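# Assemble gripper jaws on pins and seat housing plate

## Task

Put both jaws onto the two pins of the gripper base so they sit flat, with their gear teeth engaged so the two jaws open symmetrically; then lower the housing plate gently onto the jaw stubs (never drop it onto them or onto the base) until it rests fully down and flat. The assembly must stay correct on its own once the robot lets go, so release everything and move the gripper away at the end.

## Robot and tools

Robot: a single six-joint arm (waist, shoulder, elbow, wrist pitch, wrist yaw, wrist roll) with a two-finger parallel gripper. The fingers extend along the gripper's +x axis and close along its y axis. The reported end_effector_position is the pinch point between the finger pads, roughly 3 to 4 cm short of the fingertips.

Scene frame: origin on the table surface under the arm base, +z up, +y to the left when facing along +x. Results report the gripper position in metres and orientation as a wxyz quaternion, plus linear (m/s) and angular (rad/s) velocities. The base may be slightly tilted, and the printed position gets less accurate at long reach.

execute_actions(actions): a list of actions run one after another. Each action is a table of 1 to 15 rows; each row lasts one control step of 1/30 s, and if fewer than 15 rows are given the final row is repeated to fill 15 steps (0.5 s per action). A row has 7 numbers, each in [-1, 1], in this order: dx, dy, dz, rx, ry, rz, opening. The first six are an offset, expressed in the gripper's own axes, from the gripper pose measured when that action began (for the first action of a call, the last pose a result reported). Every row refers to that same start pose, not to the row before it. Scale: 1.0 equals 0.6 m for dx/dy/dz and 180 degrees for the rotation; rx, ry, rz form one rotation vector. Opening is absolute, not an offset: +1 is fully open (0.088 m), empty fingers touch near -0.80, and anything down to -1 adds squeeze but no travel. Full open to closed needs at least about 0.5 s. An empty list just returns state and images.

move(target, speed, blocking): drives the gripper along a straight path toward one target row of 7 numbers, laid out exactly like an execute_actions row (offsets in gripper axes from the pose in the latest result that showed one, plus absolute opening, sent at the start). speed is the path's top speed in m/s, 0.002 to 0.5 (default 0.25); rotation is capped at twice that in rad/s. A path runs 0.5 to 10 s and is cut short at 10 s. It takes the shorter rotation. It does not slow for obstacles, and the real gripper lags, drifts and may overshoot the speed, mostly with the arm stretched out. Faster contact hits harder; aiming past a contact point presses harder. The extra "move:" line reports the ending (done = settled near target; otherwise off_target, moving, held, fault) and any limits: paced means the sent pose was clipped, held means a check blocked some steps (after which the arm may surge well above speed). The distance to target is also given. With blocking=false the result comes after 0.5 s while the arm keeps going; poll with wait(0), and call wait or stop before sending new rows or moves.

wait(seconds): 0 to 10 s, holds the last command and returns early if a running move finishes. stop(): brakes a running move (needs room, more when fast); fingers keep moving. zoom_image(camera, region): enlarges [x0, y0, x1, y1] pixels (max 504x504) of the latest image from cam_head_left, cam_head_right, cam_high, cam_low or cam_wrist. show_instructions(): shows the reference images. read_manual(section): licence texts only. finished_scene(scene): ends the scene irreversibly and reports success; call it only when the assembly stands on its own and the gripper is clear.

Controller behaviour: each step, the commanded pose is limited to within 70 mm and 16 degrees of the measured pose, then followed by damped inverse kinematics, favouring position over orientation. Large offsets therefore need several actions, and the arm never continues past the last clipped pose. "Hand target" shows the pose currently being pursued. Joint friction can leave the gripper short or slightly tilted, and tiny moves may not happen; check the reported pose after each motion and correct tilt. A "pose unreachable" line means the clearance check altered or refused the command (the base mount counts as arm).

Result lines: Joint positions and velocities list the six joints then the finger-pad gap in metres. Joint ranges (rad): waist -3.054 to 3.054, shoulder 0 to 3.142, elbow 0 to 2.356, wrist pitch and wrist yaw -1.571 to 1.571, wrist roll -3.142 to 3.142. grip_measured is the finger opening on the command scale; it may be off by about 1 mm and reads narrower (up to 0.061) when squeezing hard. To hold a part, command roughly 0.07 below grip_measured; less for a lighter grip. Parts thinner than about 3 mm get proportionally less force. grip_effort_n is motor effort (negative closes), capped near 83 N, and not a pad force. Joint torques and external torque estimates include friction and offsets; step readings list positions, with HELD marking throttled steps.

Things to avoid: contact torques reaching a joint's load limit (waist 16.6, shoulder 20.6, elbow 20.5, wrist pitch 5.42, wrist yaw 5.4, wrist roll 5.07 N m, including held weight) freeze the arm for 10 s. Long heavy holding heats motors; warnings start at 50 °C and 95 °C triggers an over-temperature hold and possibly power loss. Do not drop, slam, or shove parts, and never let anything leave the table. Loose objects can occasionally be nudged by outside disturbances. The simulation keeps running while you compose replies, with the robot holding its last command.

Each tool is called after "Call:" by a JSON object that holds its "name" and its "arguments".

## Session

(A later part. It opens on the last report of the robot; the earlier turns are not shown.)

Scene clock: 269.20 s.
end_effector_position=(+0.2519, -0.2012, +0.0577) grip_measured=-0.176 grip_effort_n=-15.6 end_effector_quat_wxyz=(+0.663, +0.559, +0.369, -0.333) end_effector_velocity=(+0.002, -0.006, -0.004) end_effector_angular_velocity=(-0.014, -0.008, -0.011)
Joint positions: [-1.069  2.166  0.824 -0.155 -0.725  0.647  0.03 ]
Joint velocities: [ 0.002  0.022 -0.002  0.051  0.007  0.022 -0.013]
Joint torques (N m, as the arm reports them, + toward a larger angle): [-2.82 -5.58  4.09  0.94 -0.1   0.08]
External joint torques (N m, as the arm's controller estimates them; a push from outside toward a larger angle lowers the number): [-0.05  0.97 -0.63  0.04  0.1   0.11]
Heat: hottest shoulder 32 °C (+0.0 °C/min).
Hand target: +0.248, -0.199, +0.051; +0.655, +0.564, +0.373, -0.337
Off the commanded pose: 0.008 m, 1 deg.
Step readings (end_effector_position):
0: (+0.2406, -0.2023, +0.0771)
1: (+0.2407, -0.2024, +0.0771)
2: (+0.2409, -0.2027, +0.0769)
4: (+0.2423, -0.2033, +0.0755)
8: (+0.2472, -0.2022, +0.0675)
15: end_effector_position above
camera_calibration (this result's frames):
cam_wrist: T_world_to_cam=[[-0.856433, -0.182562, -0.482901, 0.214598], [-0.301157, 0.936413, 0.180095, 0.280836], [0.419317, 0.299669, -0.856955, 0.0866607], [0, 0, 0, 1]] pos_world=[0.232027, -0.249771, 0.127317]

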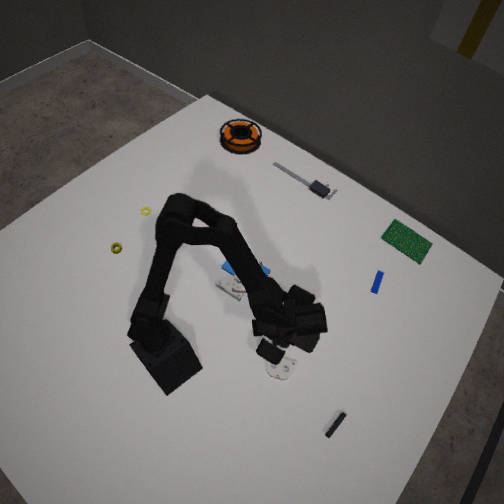

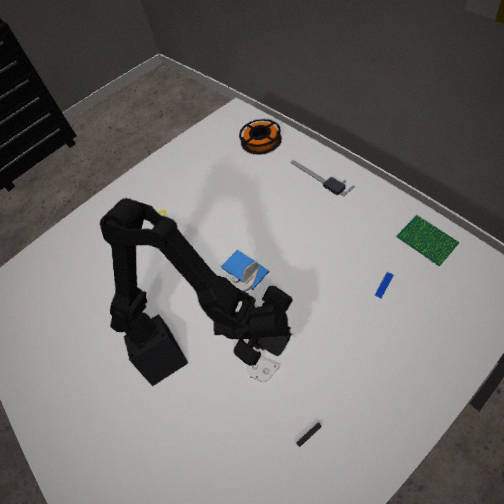

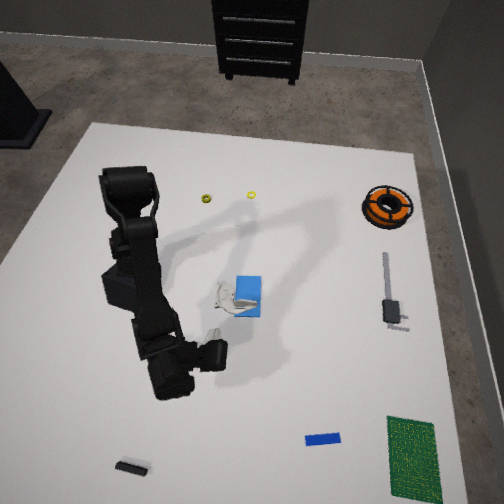

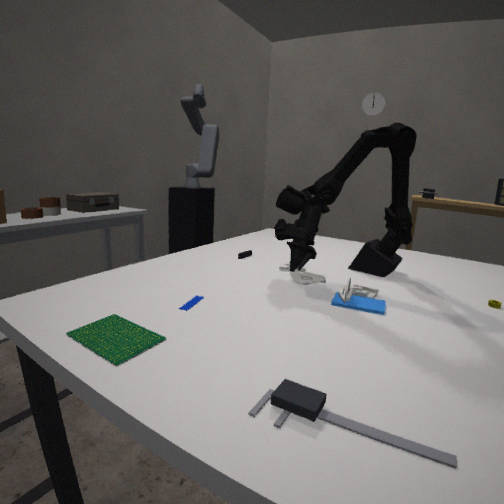

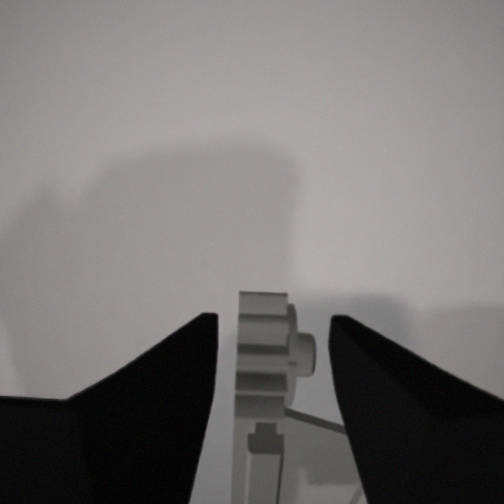

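Call:
{"name": "execute_actions", "arguments": {"actions": [[[0,0,0,0,0,0,-0.24],[0,0,0,0,0,0,-0.28],[0,0,0,0,0,0,-0.32],[0,0,0,0,0,0,-0.35],[0,0,0,0,0,0,-0.38],[0,0,0,0,0,0,-0.40],[0,0,0,0,0,0,-0.42],[0,0,0,0,0,0,-0.44],[0,0,0,0,0,0,-0.46],[0,0,0,0,0,0,-0.49],[0,0,0,0,0,0,-0.52],[0,0,0,0,0,0,-0.55],[0,0,0,0,0,0,-0.55],[-0.003,0.002,0,0,0,0,-0.55],[-0.006,0.004,0.001,0,0,0,-0.55]],[[-0.010,0.006,0.001,0,0,0,-0.55],[-0.015,0.009,0.002,0,0,0,-0.55],[-0.021,0.013,0.003,-0.002,0,-0.005,-0.55],[-0.027,0.017,0.005,-0.005,0,-0.012,-0.55],[-0.033,0.022,0.007,-0.009,0,-0.022,-0.55],[-0.038,0.027,0.010,-0.014,0.001,-0.034,-0.55],[-0.042,0.032,0.013,-0.020,0.001,-0.048,-0.55],[-0.045,0.037,0.016,-0.027,0.001,-0.064,-0.55],[-0.047,0.042,0.019,-0.034,0.001,-0.081,-0.55],[-0.048,0.047,0.022,-0.041,0.002,-0.098,-0.55],[-0.048,0.051,0.025,-0.048,0.002,-0.115,-0.55],[-0.047,0.055,0.028,-0.055,0.002,-0.132,-0.55],[-0.046,0.058,0.031,-0.062,0.003,-0.149,-0.55],[-0.045,0.061,0.034,-0.069,0.003,-0.166,-0.55],[-0.044,0.064,0.037,-0.076,0.003,-0.183,-0.55]]]}}

Scene clock: 282.80 s.
end_effector_position=(+0.2679, -0.2116, +0.1040) grip_measured=-0.471 grip_effort_n=-83.5 end_effector_quat_wxyz=(+0.635, +0.409, +0.493, -0.432) end_effector_velocity=(+0.123, -0.059, +0.091) end_effector_angular_velocity=(-0.700, +1.358, +0.566)
Joint positions: [-0.956  2.136  1.187 -0.705 -0.371  0.481  0.016]
Joint velocities: [ 0.593  0.374  1.321 -1.194  1.267 -0.388  0.   ]
Joint torques (N m, as the arm reports them, + toward a larger angle): [-3.23 -4.88  6.1   0.3   0.12 -0.14]
External joint torques (N m, as the arm's controller estimates them; a push from outside toward a larger angle lowers the number): [-0.1   1.38  1.39 -0.27  0.09 -0.14]
External joint torques at the end of the 1st action: [-0.34 -1.3   0.59 -0.47  0.06 -0.16]
Heat: hottest shoulder 33 °C (+0.0 °C/min).
Hand target: +0.274, -0.215, +0.103; +0.616, +0.356, +0.537, -0.454
Off the commanded pose: 0.008 m, 11 deg.
Step readings (end_effector_position; steps 1 to 15: 1st action; 16 to 30: 2nd action):
0: (+0.2523, -0.2017, +0.0576)
1: (+0.2523, -0.2017, +0.0576)
2: (+0.2523, -0.2017, +0.0576)
4: (+0.2523, -0.2016, +0.0576)
8: (+0.2521, -0.2014, +0.0575)
15: (+0.2518, -0.2009, +0.0576)
16: (+0.2513, -0.2004, +0.0578)
17: (+0.2504, -0.1997, +0.0583)
19: (+0.2478, -0.1975, +0.0600)
23: (+0.2460, -0.1998, +0.0726)
30: end_effector_position above
camera_calibration (this result's frames):
cam_wrist: T_world_to_cam=[[-0.944063, -0.320616, -0.0771375, 0.200879], [-0.329054, 0.931244, 0.156549, 0.295919], [0.0216417, 0.173174, -0.984653, 0.21581], [0, 0, 0, 1]] pos_world=[0.282345, -0.24854, 0.181668]

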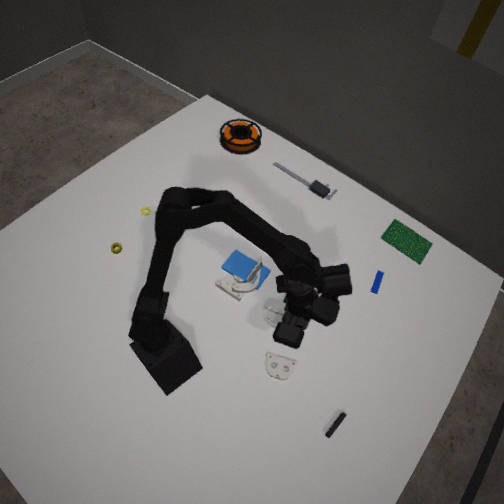

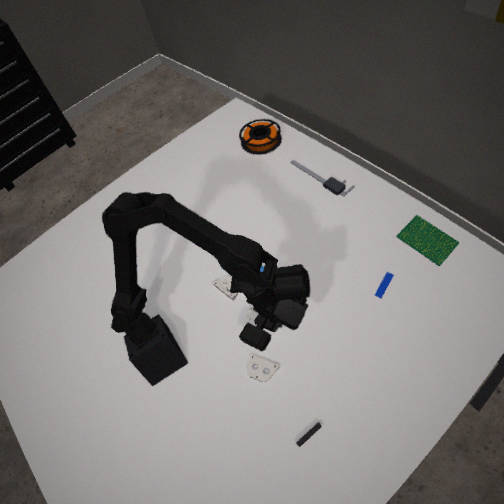

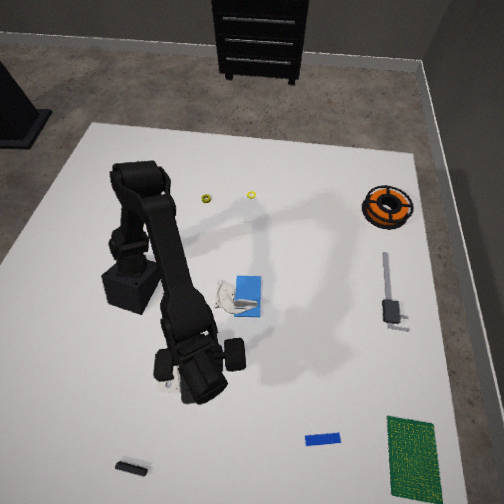

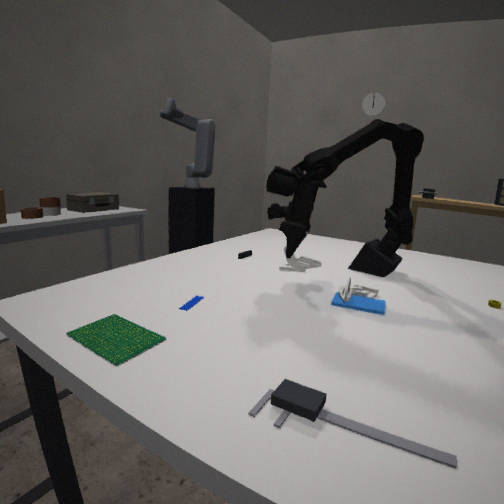

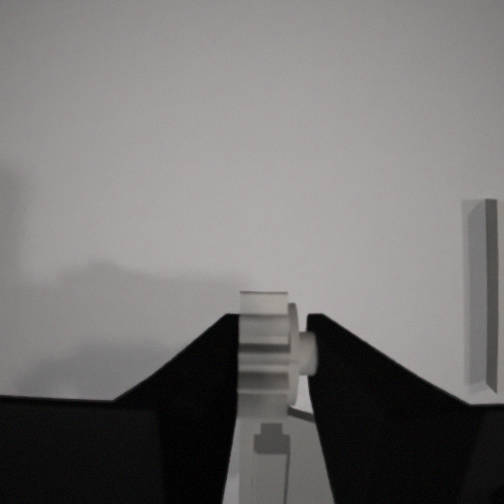

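Call:
{"name": "execute_actions", "arguments": {"actions": [[[0.005,0.009,0.010,-0.025,0.003,-0.058,-0.55],[0.007,0.010,0.012,-0.031,0.004,-0.072,-0.55],[0.010,0.012,0.015,-0.038,0.005,-0.088,-0.55],[0.013,0.014,0.018,-0.045,0.006,-0.105,-0.55],[0.017,0.016,0.021,-0.053,0.007,-0.122,-0.55],[0.021,0.018,0.024,-0.060,0.008,-0.139,-0.55],[0.026,0.020,0.027,-0.067,0.009,-0.156,-0.55],[0.031,0.022,0.030,-0.075,0.010,-0.173,-0.55],[0.036,0.024,0.033,-0.082,0.010,-0.190,-0.55],[0.041,0.025,0.036,-0.089,0.011,-0.207,-0.55],[0.046,0.026,0.038,-0.096,0.012,-0.224,-0.55],[0.051,0.027,0.040,-0.104,0.013,-0.241,-0.55],[0.056,0.028,0.042,-0.111,0.014,-0.257,-0.55],[0.061,0.029,0.043,-0.117,0.015,-0.272,-0.55],[0.065,0.029,0.044,-0.122,0.016,-0.284,-0.55]]]}}

Scene clock: 289.67 s.
end_effector_position=(+0.2958, -0.2322, +0.0836) grip_measured=-0.471 grip_effort_n=-83.5 end_effector_quat_wxyz=(+0.495, +0.095, +0.673, -0.541) end_effector_velocity=(+0.040, -0.031, -0.092) end_effector_angular_velocity=(-0.366, +1.449, +0.338)
Joint positions: [-0.672  2.504  1.713 -1.158  0.234  0.396  0.016]
Joint velocities: [ 0.505  0.945  1.004 -0.828  1.033 -0.037 -0.   ]
Joint torques (N m, as the arm reports them, + toward a larger angle): [-5.31 -7.94  5.73 -0.31  0.52 -0.11]
External joint torques (N m, as the arm's controller estimates them; a push from outside toward a larger angle lowers the number): [-0.37  1.25  1.35 -0.22  0.07 -0.15]
Heat: hottest shoulder 33 °C (+0.0 °C/min).
Hand target: +0.296, -0.237, +0.073; +0.457, +0.043, +0.699, -0.548
Off the commanded pose: 0.013 m, 10 deg.
Step readings (end_effector_position):
0: (+0.2736, -0.2121, +0.1044)
1: (+0.2730, -0.2123, +0.1045)
2: (+0.2716, -0.2133, +0.1049)
4: (+0.2719, -0.2173, +0.1052)
8: (+0.2810, -0.2235, +0.1014)
15: end_effector_position above
camera_calibration (this result's frames):
cam_wrist: T_world_to_cam=[[-0.640003, -0.418331, 0.644511, 0.0460129], [-0.384398, 0.900607, 0.202844, 0.33286], [-0.665307, -0.117928, -0.737197, 0.313595], [0, 0, 0, 1]] pos_world=[0.366036, -0.243545, 0.134007]

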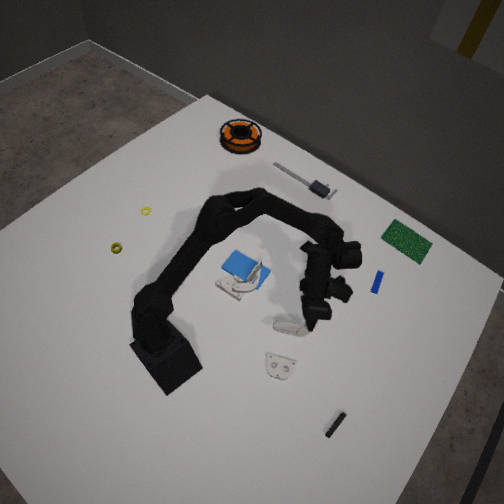

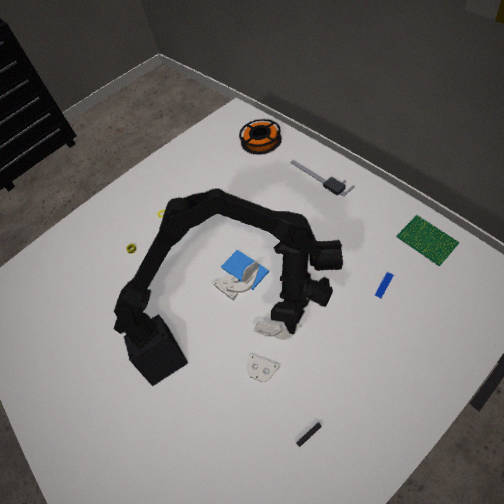

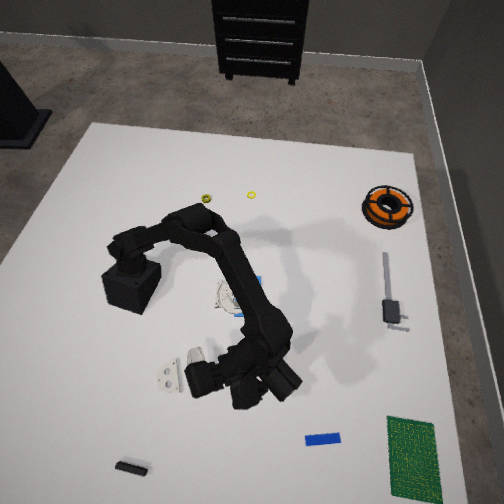

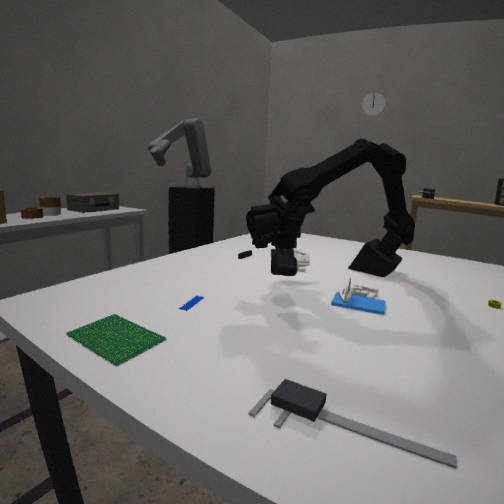

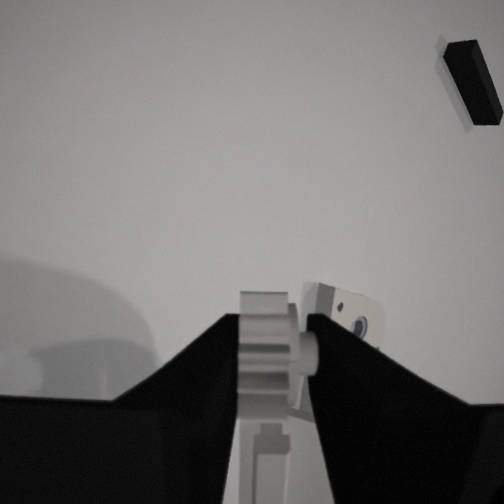

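Call:
{"name": "execute_actions", "arguments": {"actions": [[[0.019,0.010,0.005,-0.020,0.006,-0.039,-0.55],[0.021,0.012,0.005,-0.020,0.007,-0.040,-0.55],[0.024,0.015,0.005,-0.020,0.007,-0.040,-0.55],[0.027,0.018,0.005,-0.020,0.008,-0.041,-0.55],[0.030,0.021,0.006,-0.020,0.008,-0.041,-0.55],[0.033,0.023,0.006,-0.020,0.008,-0.041,-0.55],[0.036,0.026,0.006,-0.020,0.008,-0.041,-0.55],[0.038,0.028,0.006,-0.020,0.008,-0.041,-0.55],[0.040,0.030,0.006,-0.020,0.008,-0.041,-0.55],[0.042,0.031,0.006,-0.020,0.008,-0.041,-0.55],[0.043,0.032,0.006,-0.020,0.008,-0.041,-0.55],[0.044,0.033,0.006,-0.020,0.008,-0.041,-0.55],[0.045,0.034,0.006,-0.020,0.008,-0.041,-0.55]]]}}

Scene clock: 297.00 s.
end_effector_position=(+0.2974, -0.2364, +0.0559) grip_measured=-0.471 grip_effort_n=-83.5 end_effector_quat_wxyz=(+0.455, +0.041, +0.700, -0.548) end_effector_velocity=(+0.000, +0.001, -0.016) end_effector_angular_velocity=(+0.008, +0.010, +0.003)
Joint positions: [-0.613  2.631  1.797 -1.203  0.32   0.408  0.016]
Joint velocities: [ 0.017  0.032 -0.002  0.022 -0.007  0.007 -0.   ]
Joint torques (N m, as the arm reports them, + toward a larger angle): [-5.35 -8.61  5.8  -0.12  0.38  0.14]
External joint torques (N m, as the arm's controller estimates them; a push from outside toward a larger angle lowers the number): [-0.32  1.24  1.42  0.08 -0.13  0.09]
Heat: hottest shoulder 34 °C (+0.0 °C/min).
Hand target: +0.298, -0.238, +0.050; +0.453, +0.043, +0.701, -0.549
Off the commanded pose: 0.006 m, 0 deg.
Step readings (end_effector_position):
0: (+0.2979, -0.2341, +0.0758)
1: (+0.2979, -0.2341, +0.0758)
2: (+0.2978, -0.2342, +0.0757)
4: (+0.2974, -0.2345, +0.0747)
8: (+0.2974, -0.2363, +0.0675)
15: end_effector_position above
camera_calibration (this result's frames):
cam_wrist: T_world_to_cam=[[-0.532125, -0.414937, 0.738017, 0.0266874], [-0.376901, 0.896634, 0.232364, 0.338062], [-0.758148, -0.154513, -0.633512, 0.306972], [0, 0, 0, 1]] pos_world=[0.374347, -0.244613, 0.0962215]

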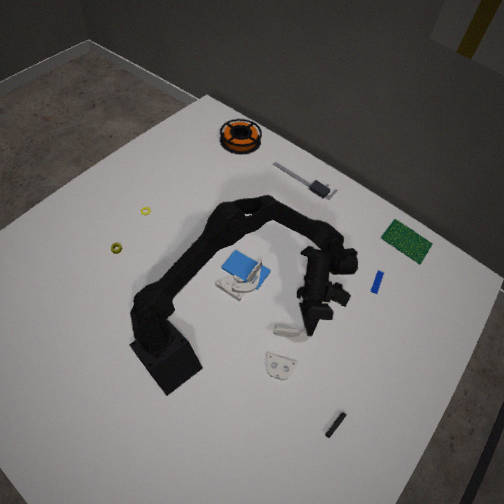

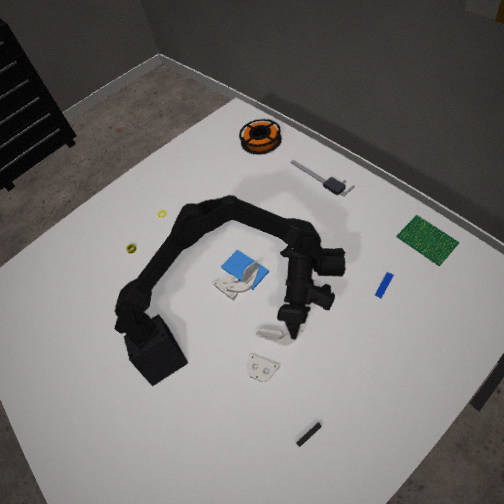

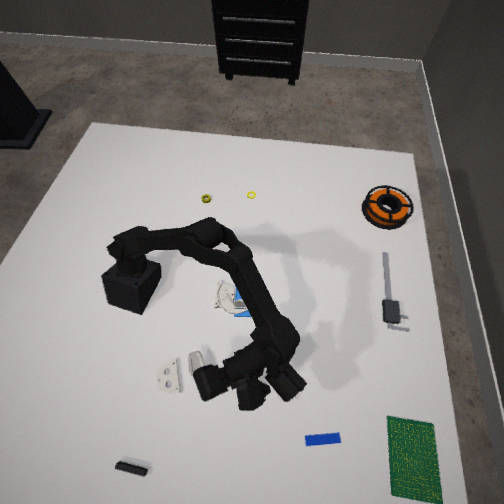

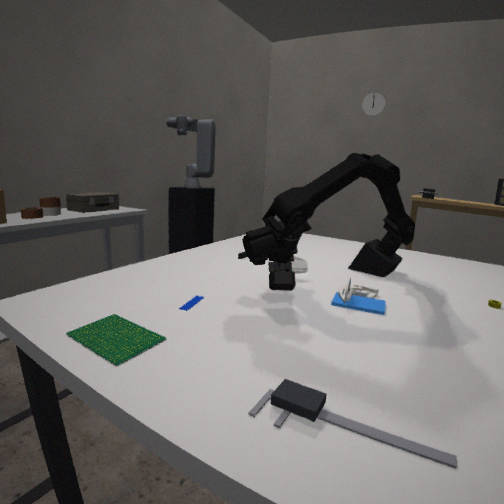

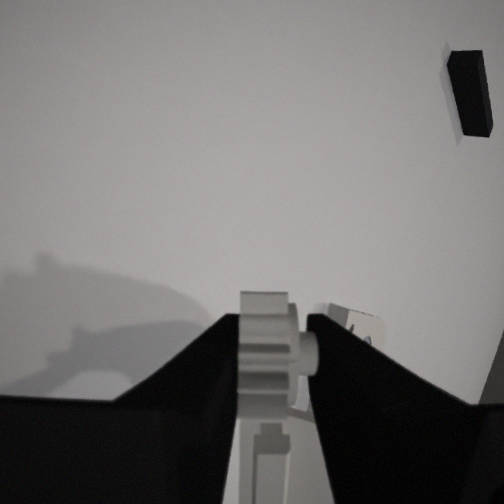

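Call:
{"name": "execute_actions", "arguments": {"actions": [[[0.008,0.007,0.003,0,0,0,-0.55],[0.009,0.008,0.003,0,0,0,-0.55],[0.010,0.009,0.003,0,0,0,-0.55],[0.010,0.0095,0.003,0,0,0,-0.52],[0.010,0.0095,0.003,0,0,0,-0.49],[0.010,0.0095,0.003,0,0,0,-0.46],[0.010,0.0095,0.003,0,0,0,-0.43],[0.010,0.0095,0.003,0,0,0,-0.40],[0.010,0.0095,0.003,0,0,0,-0.36],[0.010,0.0095,0.003,0,0,0,-0.32],[0.010,0.0095,0.003,0,0,0,-0.27],[0.010,0.0095,0.003,0,0,0,-0.22],[0.010,0.0095,0.003,0,0,0,-0.17],[0.010,0.0095,0.003,0,0,0,-0.12],[0.010,0.0095,0.003,0,0,0,-0.07]],[[0.001,0.003,0,0,0,0,-0.02],[-0.002,0.004,0,0,0,0,0.03],[-0.004,0.005,0,0,0,0,0.08],[-0.006,0.007,0,0,0,0,0.12],[-0.008,0.009,0,0,0,0,0.16],[-0.010,0.011,0,0,0,0,0.20],[-0.013,0.013,0,0,0,0,0.23],[-0.015,0.015,0,0,0,0,0.26],[-0.018,0.017,0,0,0,0,0.28],[-0.020,0.019,0,0,0,0,0.30],[-0.022,0.021,0,0,0,0,0.31],[-0.024,0.023,0,0,0,0,0.32],[-0.026,0.025,0,0,0,0,0.33],[-0.028,0.026,0,0,0,0,0.33],[-0.029,0.027,0,0,0,0,0.33]]]}}

Scene clock: 305.50 s.
end_effector_position=(+0.3182, -0.2243, +0.0608) grip_measured=+0.311 grip_effort_n=13.3 end_effector_quat_wxyz=(+0.466, +0.038, +0.692, -0.549) end_effector_velocity=(+0.045, +0.028, +0.008) end_effector_angular_velocity=(-0.005, -0.027, +0.043)
Joint positions: [-0.574  2.635  1.868 -1.253  0.306  0.442  0.054]
Joint velocities: [ 0.085  0.027  0.178 -0.125 -0.037  0.051  0.01 ]
Joint torques (N m, as the arm reports them, + toward a larger angle): [-5.49 -8.1   5.55 -0.4   0.31  0.14]
External joint torques (N m, as the arm's controller estimates them; a push from outside toward a larger angle lowers the number): [-0.32  1.44  1.36 -0.19 -0.18  0.1 ]
External joint torques at the end of the 1st action: [-0.31  1.37  0.69  0.07 -0.13  0.09]
Heat: hottest shoulder 36 °C (+3.0 °C/min).
Hand target: +0.319, -0.223, +0.055; +0.461, +0.040, +0.696, -0.549
Off the commanded pose: 0.006 m, 1 deg.
Step readings (end_effector_position; steps 1 to 15: 1st action; 16 to 30: 2nd action):
0: (+0.2980, -0.2366, +0.0556)
1: (+0.2981, -0.2367, +0.0555)
2: (+0.2986, -0.2371, +0.0554)
4: (+0.2994, -0.2376, +0.0550)
8: (+0.3001, -0.2374, +0.0547)
15: (+0.3001, -0.2374, +0.0545)
16: (+0.3001, -0.2374, +0.0545)
17: (+0.3001, -0.2374, +0.0545)
19: (+0.3004, -0.2368, +0.0548)
23: (+0.3044, -0.2330, +0.0567)
30: end_effector_position above
camera_calibration (this result's frames):
cam_wrist: T_world_to_cam=[[-0.540318, -0.413196, 0.733025, 0.0424375], [-0.394925, 0.893754, 0.212695, 0.340152], [-0.743028, -0.174567, -0.646093, 0.319122], [0, 0, 0, 1]] pos_world=[0.394381, -0.230769, 0.102726]

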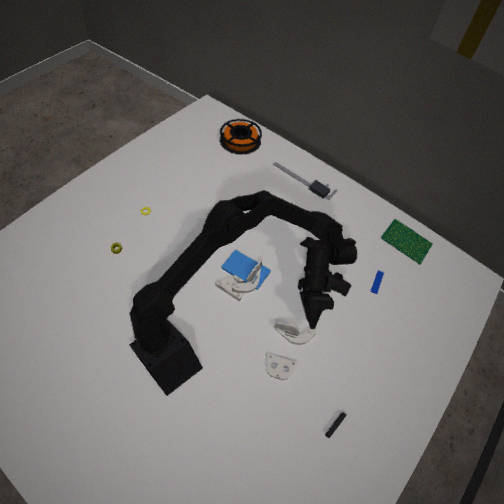

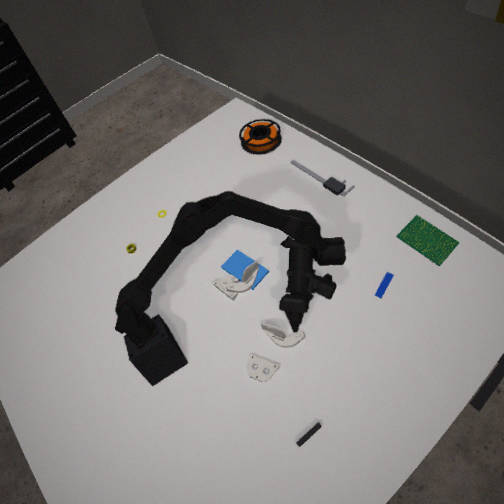

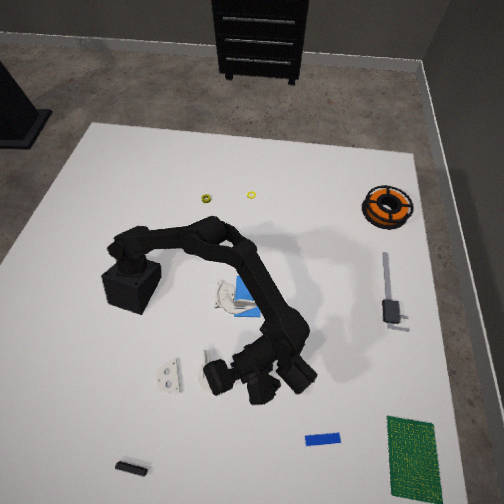

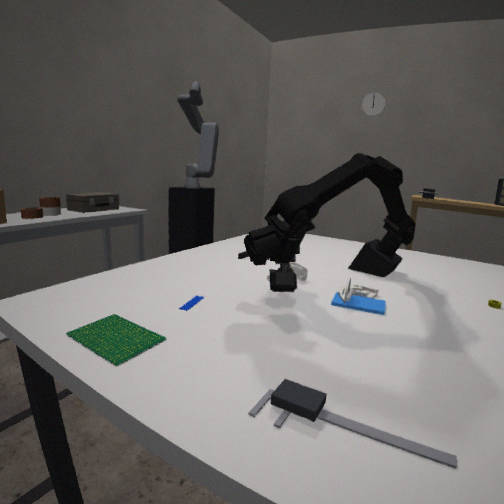

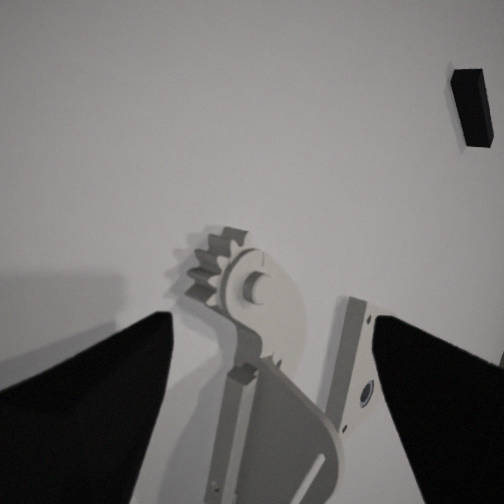

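Call:
{"name": "execute_actions", "arguments": {"actions": [[[-0.004,-0.004,0,0.002,0.001,0.006,0.3],[-0.012,-0.013,0.001,0.005,0.003,0.017,0.25],[-0.022,-0.023,0.001,0.009,0.006,0.032,0.2],[-0.032,-0.034,0.002,0.015,0.009,0.050,0.14],[-0.041,-0.044,0.001,0.020,0.012,0.069,0.08],[-0.047,-0.053,-0.003,0.026,0.016,0.088,0.02],[-0.049,-0.061,-0.010,0.031,0.019,0.107,-0.04],[-0.047,-0.067,-0.020,0.037,0.023,0.126,-0.1],[-0.042,-0.071,-0.031,0.042,0.026,0.145,-0.15],[-0.038,-0.076,-0.042,0.048,0.029,0.164,-0.2],[-0.034,-0.080,-0.053,0.054,0.033,0.183,-0.25],[-0.029,-0.085,-0.064,0.059,0.036,0.202,-0.3],[-0.025,-0.089,-0.074,0.065,0.040,0.221,-0.3],[-0.021,-0.093,-0.084,0.070,0.043,0.240,-0.3],[-0.018,-0.096,-0.092,0.075,0.046,0.256,-0.3]]]}}

Scene clock: 321.67 s.
end_effector_position=(+0.2785, -0.2068, +0.1112) grip_measured=-0.260 grip_effort_n=-16.0 end_effector_quat_wxyz=(+0.560, +0.334, +0.620, -0.437) end_effector_velocity=(-0.214, +0.092, -0.027) end_effector_angular_velocity=(+1.047, -1.342, -0.544)
Joint positions: [-0.872  2.311  1.525 -1.108 -0.226  0.349  0.026]
Joint velocities: [-0.823 -0.716 -1.546  0.74  -1.458 -0.3   -0.022]
Joint torques (N m, as the arm reports them, + toward a larger angle): [-4.08 -9.9   3.94  0.3  -0.02 -0.12]
External joint torques (N m, as the arm's controller estimates them; a push from outside toward a larger angle lowers the number): [-0.7  -2.51 -0.5   0.11 -0.13 -0.13]
Heat: hottest shoulder 37 °C (+4.1 °C/min).
Hand target: +0.261, -0.196, +0.108; +0.572, +0.392, +0.598, -0.401
Off the commanded pose: 0.022 m, 10 deg.
Step readings (end_effector_position):
0: (+0.3203, -0.2220, +0.0602)
1: (+0.3203, -0.2219, +0.0602)
2: (+0.3203, -0.2218, +0.0599)
4: (+0.3198, -0.2207, +0.0617)
8: (+0.3142, -0.2197, +0.0838)
15: end_effector_position above
camera_calibration (this result's frames):
cam_wrist: T_world_to_cam=[[-0.888226, -0.423414, 0.178254, 0.14774], [-0.352601, 0.877043, 0.326294, 0.270248], [-0.294494, 0.226971, -0.928309, 0.314731], [0, 0, 0, 1]] pos_world=[0.319203, -0.245898, 0.177652]

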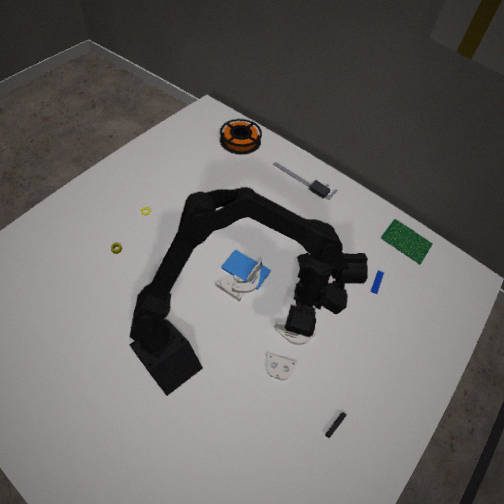

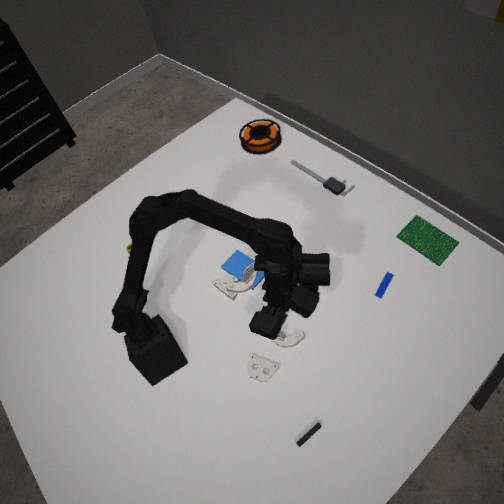

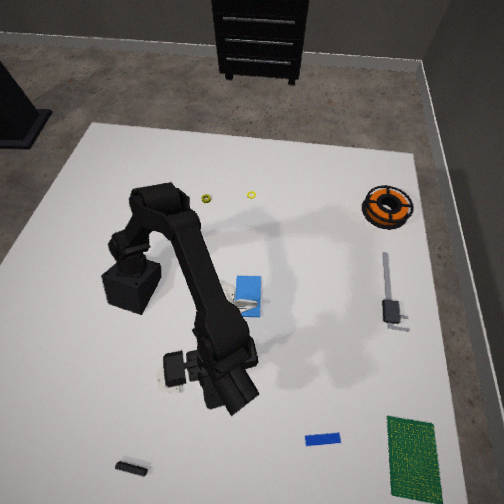

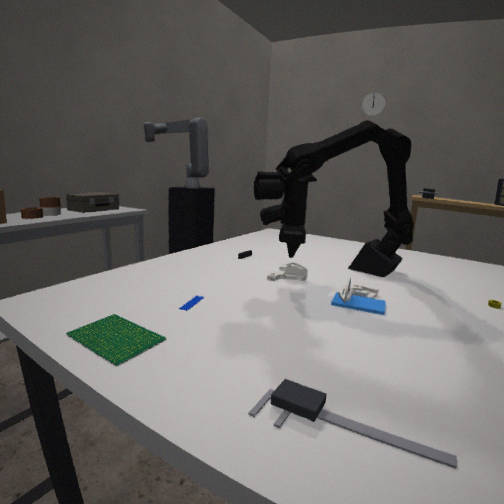

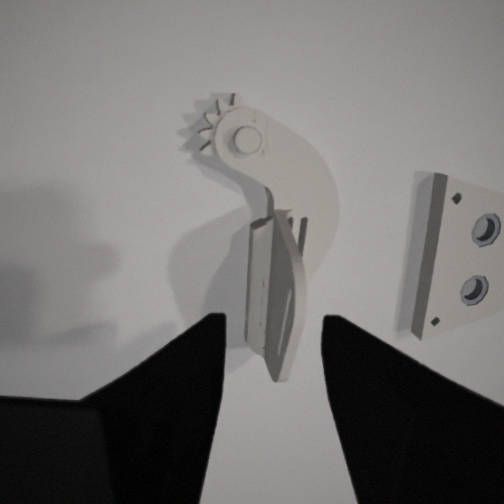

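Call:
{"name": "execute_actions", "arguments": {"actions": []}}

Scene clock: 322.63 s.
end_effector_position=(+0.2617, -0.1985, +0.1065) grip_measured=-0.297 grip_effort_n=-15.1 end_effector_quat_wxyz=(+0.569, +0.393, +0.599, -0.404) end_effector_velocity=(-0.001, -0.002, +0.001) end_effector_angular_velocity=(-0.010, +0.000, -0.007)
Joint positions: [-0.936  2.26   1.399 -1.044 -0.344  0.325  0.024]
Joint velocities: [-0.002 -0.002 -0.002  0.007  0.007  0.007 -0.   ]
Joint torques (N m, as the arm reports them, + toward a larger angle): [ -3.87 -10.39   4.31   0.33  -0.1   -0.13]
External joint torques (N m, as the arm's controller estimates them; a push from outside toward a larger angle lowers the number): [-0.3  -2.59 -0.78  0.07 -0.13 -0.14]
Heat: hottest shoulder 38 °C (+5.1 °C/min).
Hand target: +0.261, -0.196, +0.108; +0.572, +0.392, +0.599, -0.401
Off the commanded pose: 0.004 m, 3 deg.
camera_calibration (this result's frames):
cam_wrist: T_world_to_cam=[[-0.918128, -0.393575, 0.0462543, 0.164959], [-0.351939, 0.863465, 0.36134, 0.251966], [-0.182154, 0.315478, -0.931286, 0.29204], [0, 0, 0, 1]] pos_world=[0.293326, -0.244772, 0.173297]

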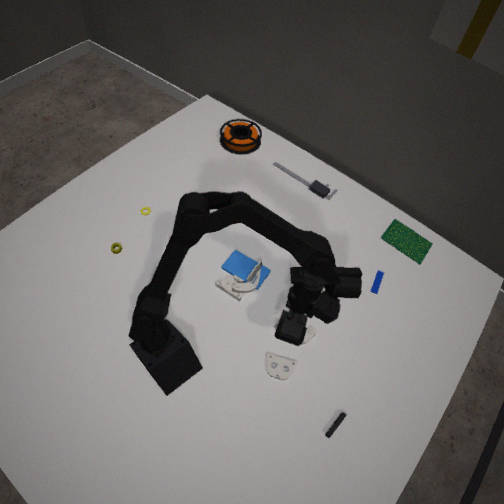

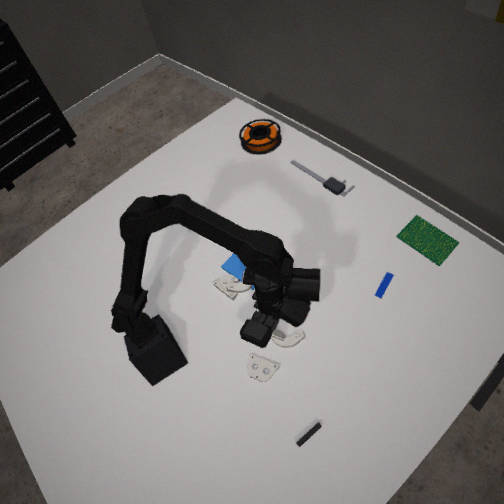

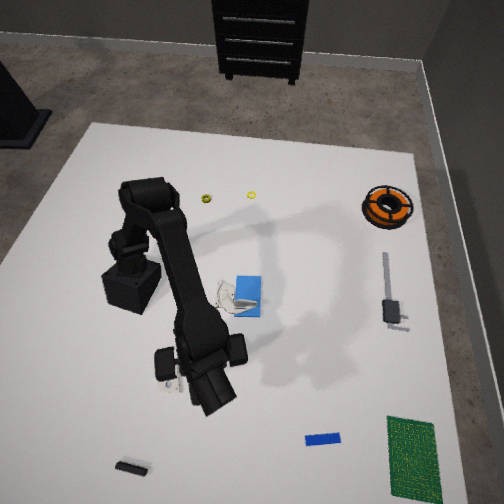

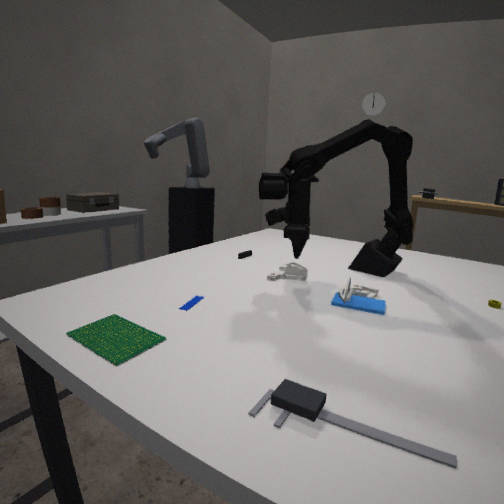

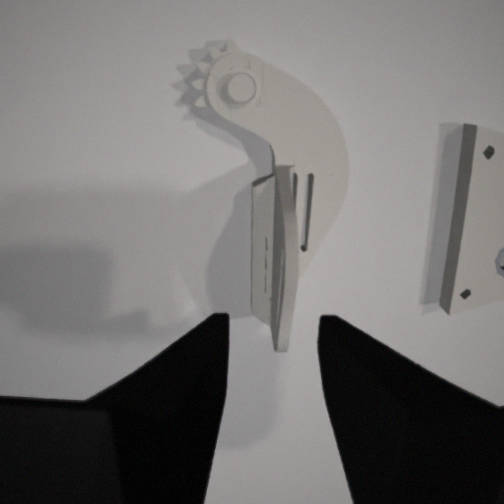

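Call:
{"name": "zoom_image", "arguments": {"camera": "cam_wrist", "region": [160, 30, 400, 370]}}

Region (160, 30, 400, 370) of cam_wrist's 504x504 image, scaled by 1.482, with more detail than that image has; it fills the left 356 columns of this view, and the rest is white.

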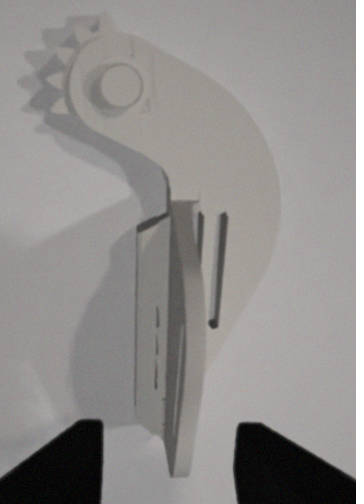

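Call:
{"name": "execute_actions", "arguments": {"actions": [[[0.004,-0.004,0,0,-0.001,0.003,-0.3],[0.010,-0.008,0,0,-0.002,0.006,-0.3],[0.017,-0.011,0,0,-0.003,0.009,-0.3],[0.025,-0.014,0,0,-0.003,0.011,-0.3],[0.033,-0.015,0,0,-0.003,0.011,-0.3],[0.042,-0.015,0,0,-0.003,0.011,-0.3],[0.051,-0.015,0,0,-0.003,0.011,-0.3],[0.060,-0.014,0,0,-0.003,0.011,-0.3],[0.068,-0.014,0,0,-0.003,0.011,-0.32],[0.075,-0.014,0,0,-0.003,0.011,-0.35],[0.081,-0.013,0,0,-0.003,0.011,-0.38],[0.085,-0.013,0,0,-0.003,0.011,-0.41],[0.088,-0.013,0,0,-0.003,0.011,-0.44],[0.088,-0.013,0,0,-0.003,0.011,-0.46],[0.088,-0.013,0,0,-0.003,0.011,-0.46]]]}}

Scene clock: 341.73 s.
end_effector_position=(+0.2549, -0.2019, +0.0643) grip_measured=-0.418 grip_effort_n=-15.6 end_effector_quat_wxyz=(+0.586, +0.396, +0.586, -0.395) end_effector_velocity=(-0.011, +0.016, -0.070) end_effector_angular_velocity=(+0.073, +0.066, +0.008)
Joint positions: [-0.923  2.289  1.254 -0.825 -0.374  0.343  0.018]
Joint velocities: [ 0.081  0.12  -0.11   0.154 -0.022  0.037 -0.023]
Joint torques (N m, as the arm reports them, + toward a larger angle): [-3.93 -7.17  4.39  0.47 -0.13  0.09]
External joint torques (N m, as the arm's controller estimates them; a push from outside toward a larger angle lowers the number): [-0.14  1.02 -0.69  0.1  -0.15  0.09]
Heat: hottest shoulder 41 °C (+9.1 °C/min).
Hand target: +0.251, -0.200, +0.055; +0.578, +0.402, +0.590, -0.395
Off the commanded pose: 0.011 m, 1 deg.
Step readings (end_effector_position):
0: (+0.2617, -0.1985, +0.1065)
1: (+0.2618, -0.1987, +0.1062)
2: (+0.2620, -0.1994, +0.1053)
4: (+0.2613, -0.2013, +0.1012)
8: (+0.2549, -0.2027, +0.0887)
15: end_effector_position above
camera_calibration (this result's frames):
cam_wrist: T_world_to_cam=[[-0.915643, -0.401871, 0.00989403, 0.159317], [-0.37558, 0.863996, 0.335337, 0.27561], [-0.143311, 0.303333, -0.942046, 0.24098], [0, 0, 0, 1]] pos_world=[0.283926, -0.247198, 0.133015]

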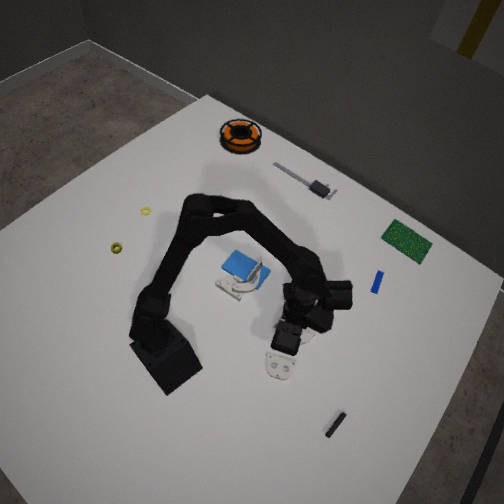

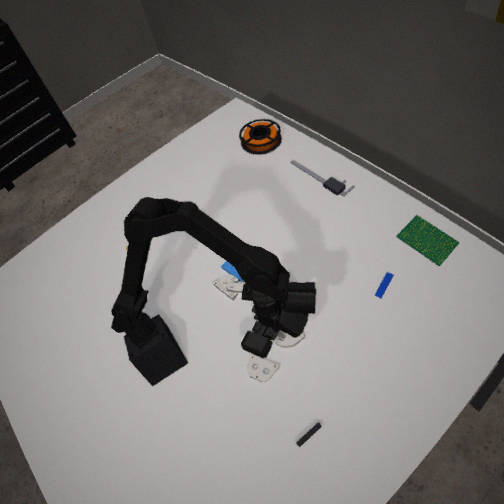

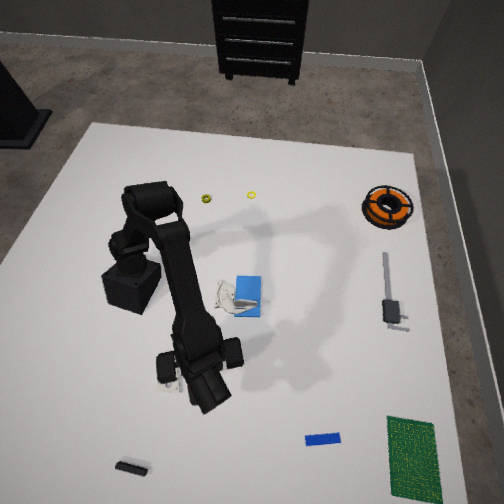

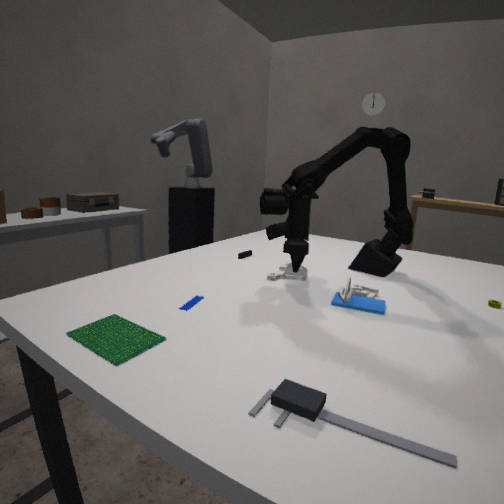

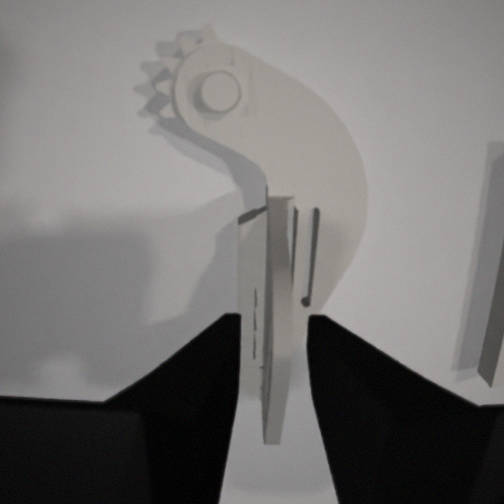

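Call:
{"name": "execute_actions", "arguments": {"actions": [[[0.016,-0.005,-0.005,0.003,0.006,-0.001,-0.50],[0.017,-0.005,-0.005,0.003,0.006,-0.001,-0.54],[0.018,-0.005,-0.005,0.003,0.006,-0.001,-0.58],[0.018,-0.005,-0.005,0.003,0.006,-0.001,-0.62],[0.018,-0.005,-0.005,0.003,0.006,-0.001,-0.65],[0.018,-0.005,-0.005,0.003,0.006,-0.001,-0.68],[0.018,-0.005,-0.005,0.003,0.006,-0.001,-0.70],[0.018,-0.005,-0.005,0.003,0.006,-0.001,-0.72],[0.018,-0.005,-0.005,0.003,0.006,-0.001,-0.74],[0.018,-0.005,-0.005,0.003,0.006,-0.001,-0.77],[0.018,-0.005,-0.005,0.003,0.006,-0.001,-0.81],[0.016,-0.004,-0.004,0.003,0.005,-0.001,-0.85],[0.012,-0.003,-0.003,0.002,0.003,0,-0.85],[0.008,-0.002,-0.002,0.001,0.002,0,-0.85],[0.004,0,0,0,0,0,-0.85]],[[-0.008,0,0.002,0,0,0,-0.85],[-0.017,0.001,0.003,0,0,0,-0.85],[-0.028,0.002,0.003,0.004,0,0,-0.85],[-0.040,0.003,0.002,0.012,0,0,-0.85],[-0.053,0.005,-0.002,0.025,0,0,-0.85],[-0.066,0.009,-0.008,0.043,0,0,-0.85],[-0.079,0.014,-0.015,0.064,0,0,-0.85],[-0.092,0.021,-0.024,0.086,0,0,-0.85],[-0.104,0.029,-0.035,0.108,0,0,-0.85],[-0.115,0.037,-0.046,0.130,0,0,-0.85],[-0.124,0.046,-0.058,0.152,0,0,-0.85],[-0.130,0.055,-0.070,0.174,0,0,-0.85],[-0.134,0.064,-0.082,0.196,0,0,-0.85],[-0.135,0.073,-0.094,0.218,0,0,-0.85],[-0.135,0.081,-0.105,0.240,0,0,-0.85]]]}}

Scene clock: 351.93 s.
end_effector_position=(+0.2674, -0.1513, +0.1321) grip_measured=-0.748 grip_effort_n=-83.5 end_effector_quat_wxyz=(+0.447, +0.551, +0.453, -0.540) end_effector_velocity=(+0.110, +0.245, +0.117) end_effector_angular_velocity=(+0.003, -0.028, -1.858)
Joint positions: [-0.885  2.08   1.302 -1.076 -0.4    0.954  0.002]
Joint velocities: [ 0.525 -0.657 -0.002 -0.388 -0.183  2.425 -0.   ]
Joint torques (N m, as the arm reports them, + toward a larger angle): [-2.83 -8.19  4.95  0.12 -0.12  0.11]
External joint torques (N m, as the arm's controller estimates them; a push from outside toward a larger angle lowers the number): [ 0.1  -2.12  0.52 -0.19 -0.12  0.12]
External joint torques at the end of the 1st action: [-0.48 -0.59  0.3  -0.18 -0.07  0.  ]
Heat: hottest shoulder 40 °C (+6.1 °C/min).
Hand target: +0.276, -0.128, +0.139; +0.404, +0.583, +0.413, -0.571
Off the commanded pose: 0.029 m, 10 deg.
Step readings (end_effector_position; steps 1 to 15: 1st action; 16 to 30: 2nd action):
0: (+0.2555, -0.2024, +0.0610)
1: (+0.2555, -0.2024, +0.0610)
2: (+0.2555, -0.2024, +0.0610)
4: (+0.2554, -0.2024, +0.0609)
8: (+0.2553, -0.2025, +0.0607)
15: (+0.2553, -0.2025, +0.0607)
16: (+0.2552, -0.2023, +0.0608)
17: (+0.2546, -0.2016, +0.0615)
19: (+0.2528, -0.1999, +0.0646)
23: (+0.2513, -0.1932, +0.0840)
30: end_effector_position above
camera_calibration (this result's frames):
cam_wrist: T_world_to_cam=[[-0.987159, 0.15959, 0.00688593, 0.294955], [0.151779, 0.923658, 0.35188, 0.0797014], [0.0497963, 0.348407, -0.93602, 0.245625], [0, 0, 0, 1]] pos_world=[0.26684, -0.206266, 0.199834]

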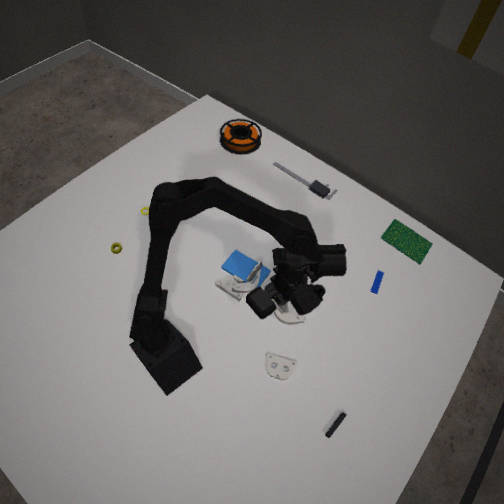

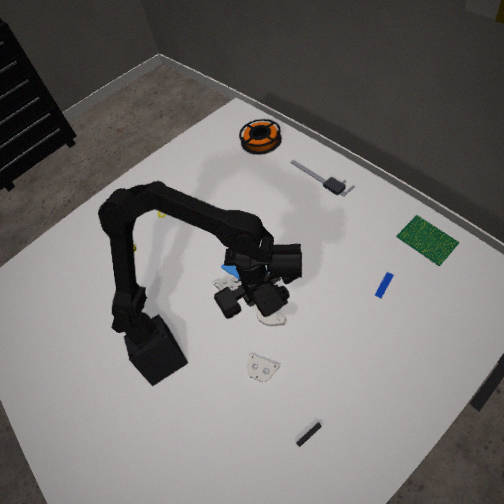

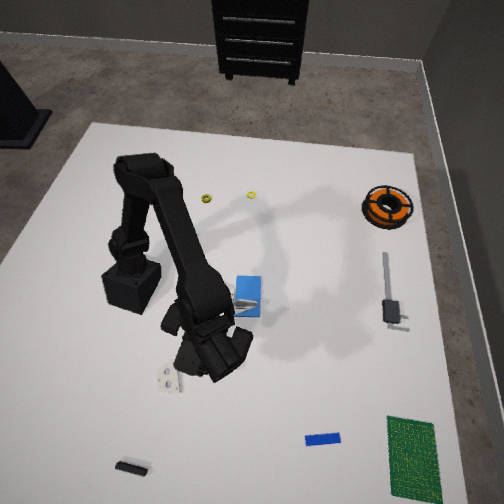

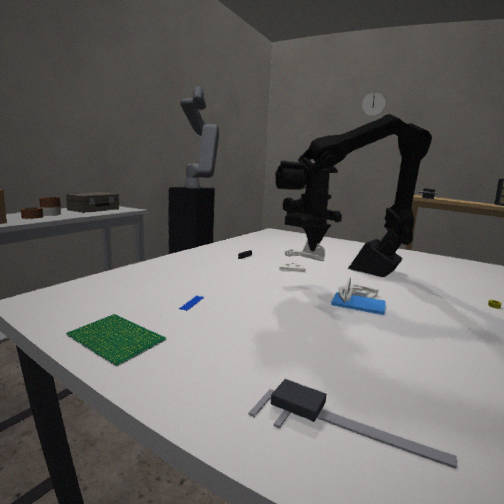

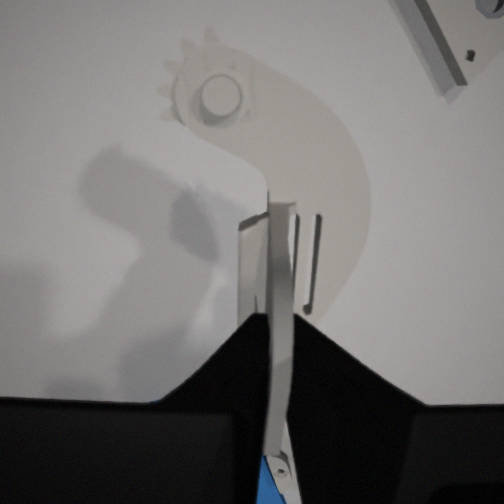

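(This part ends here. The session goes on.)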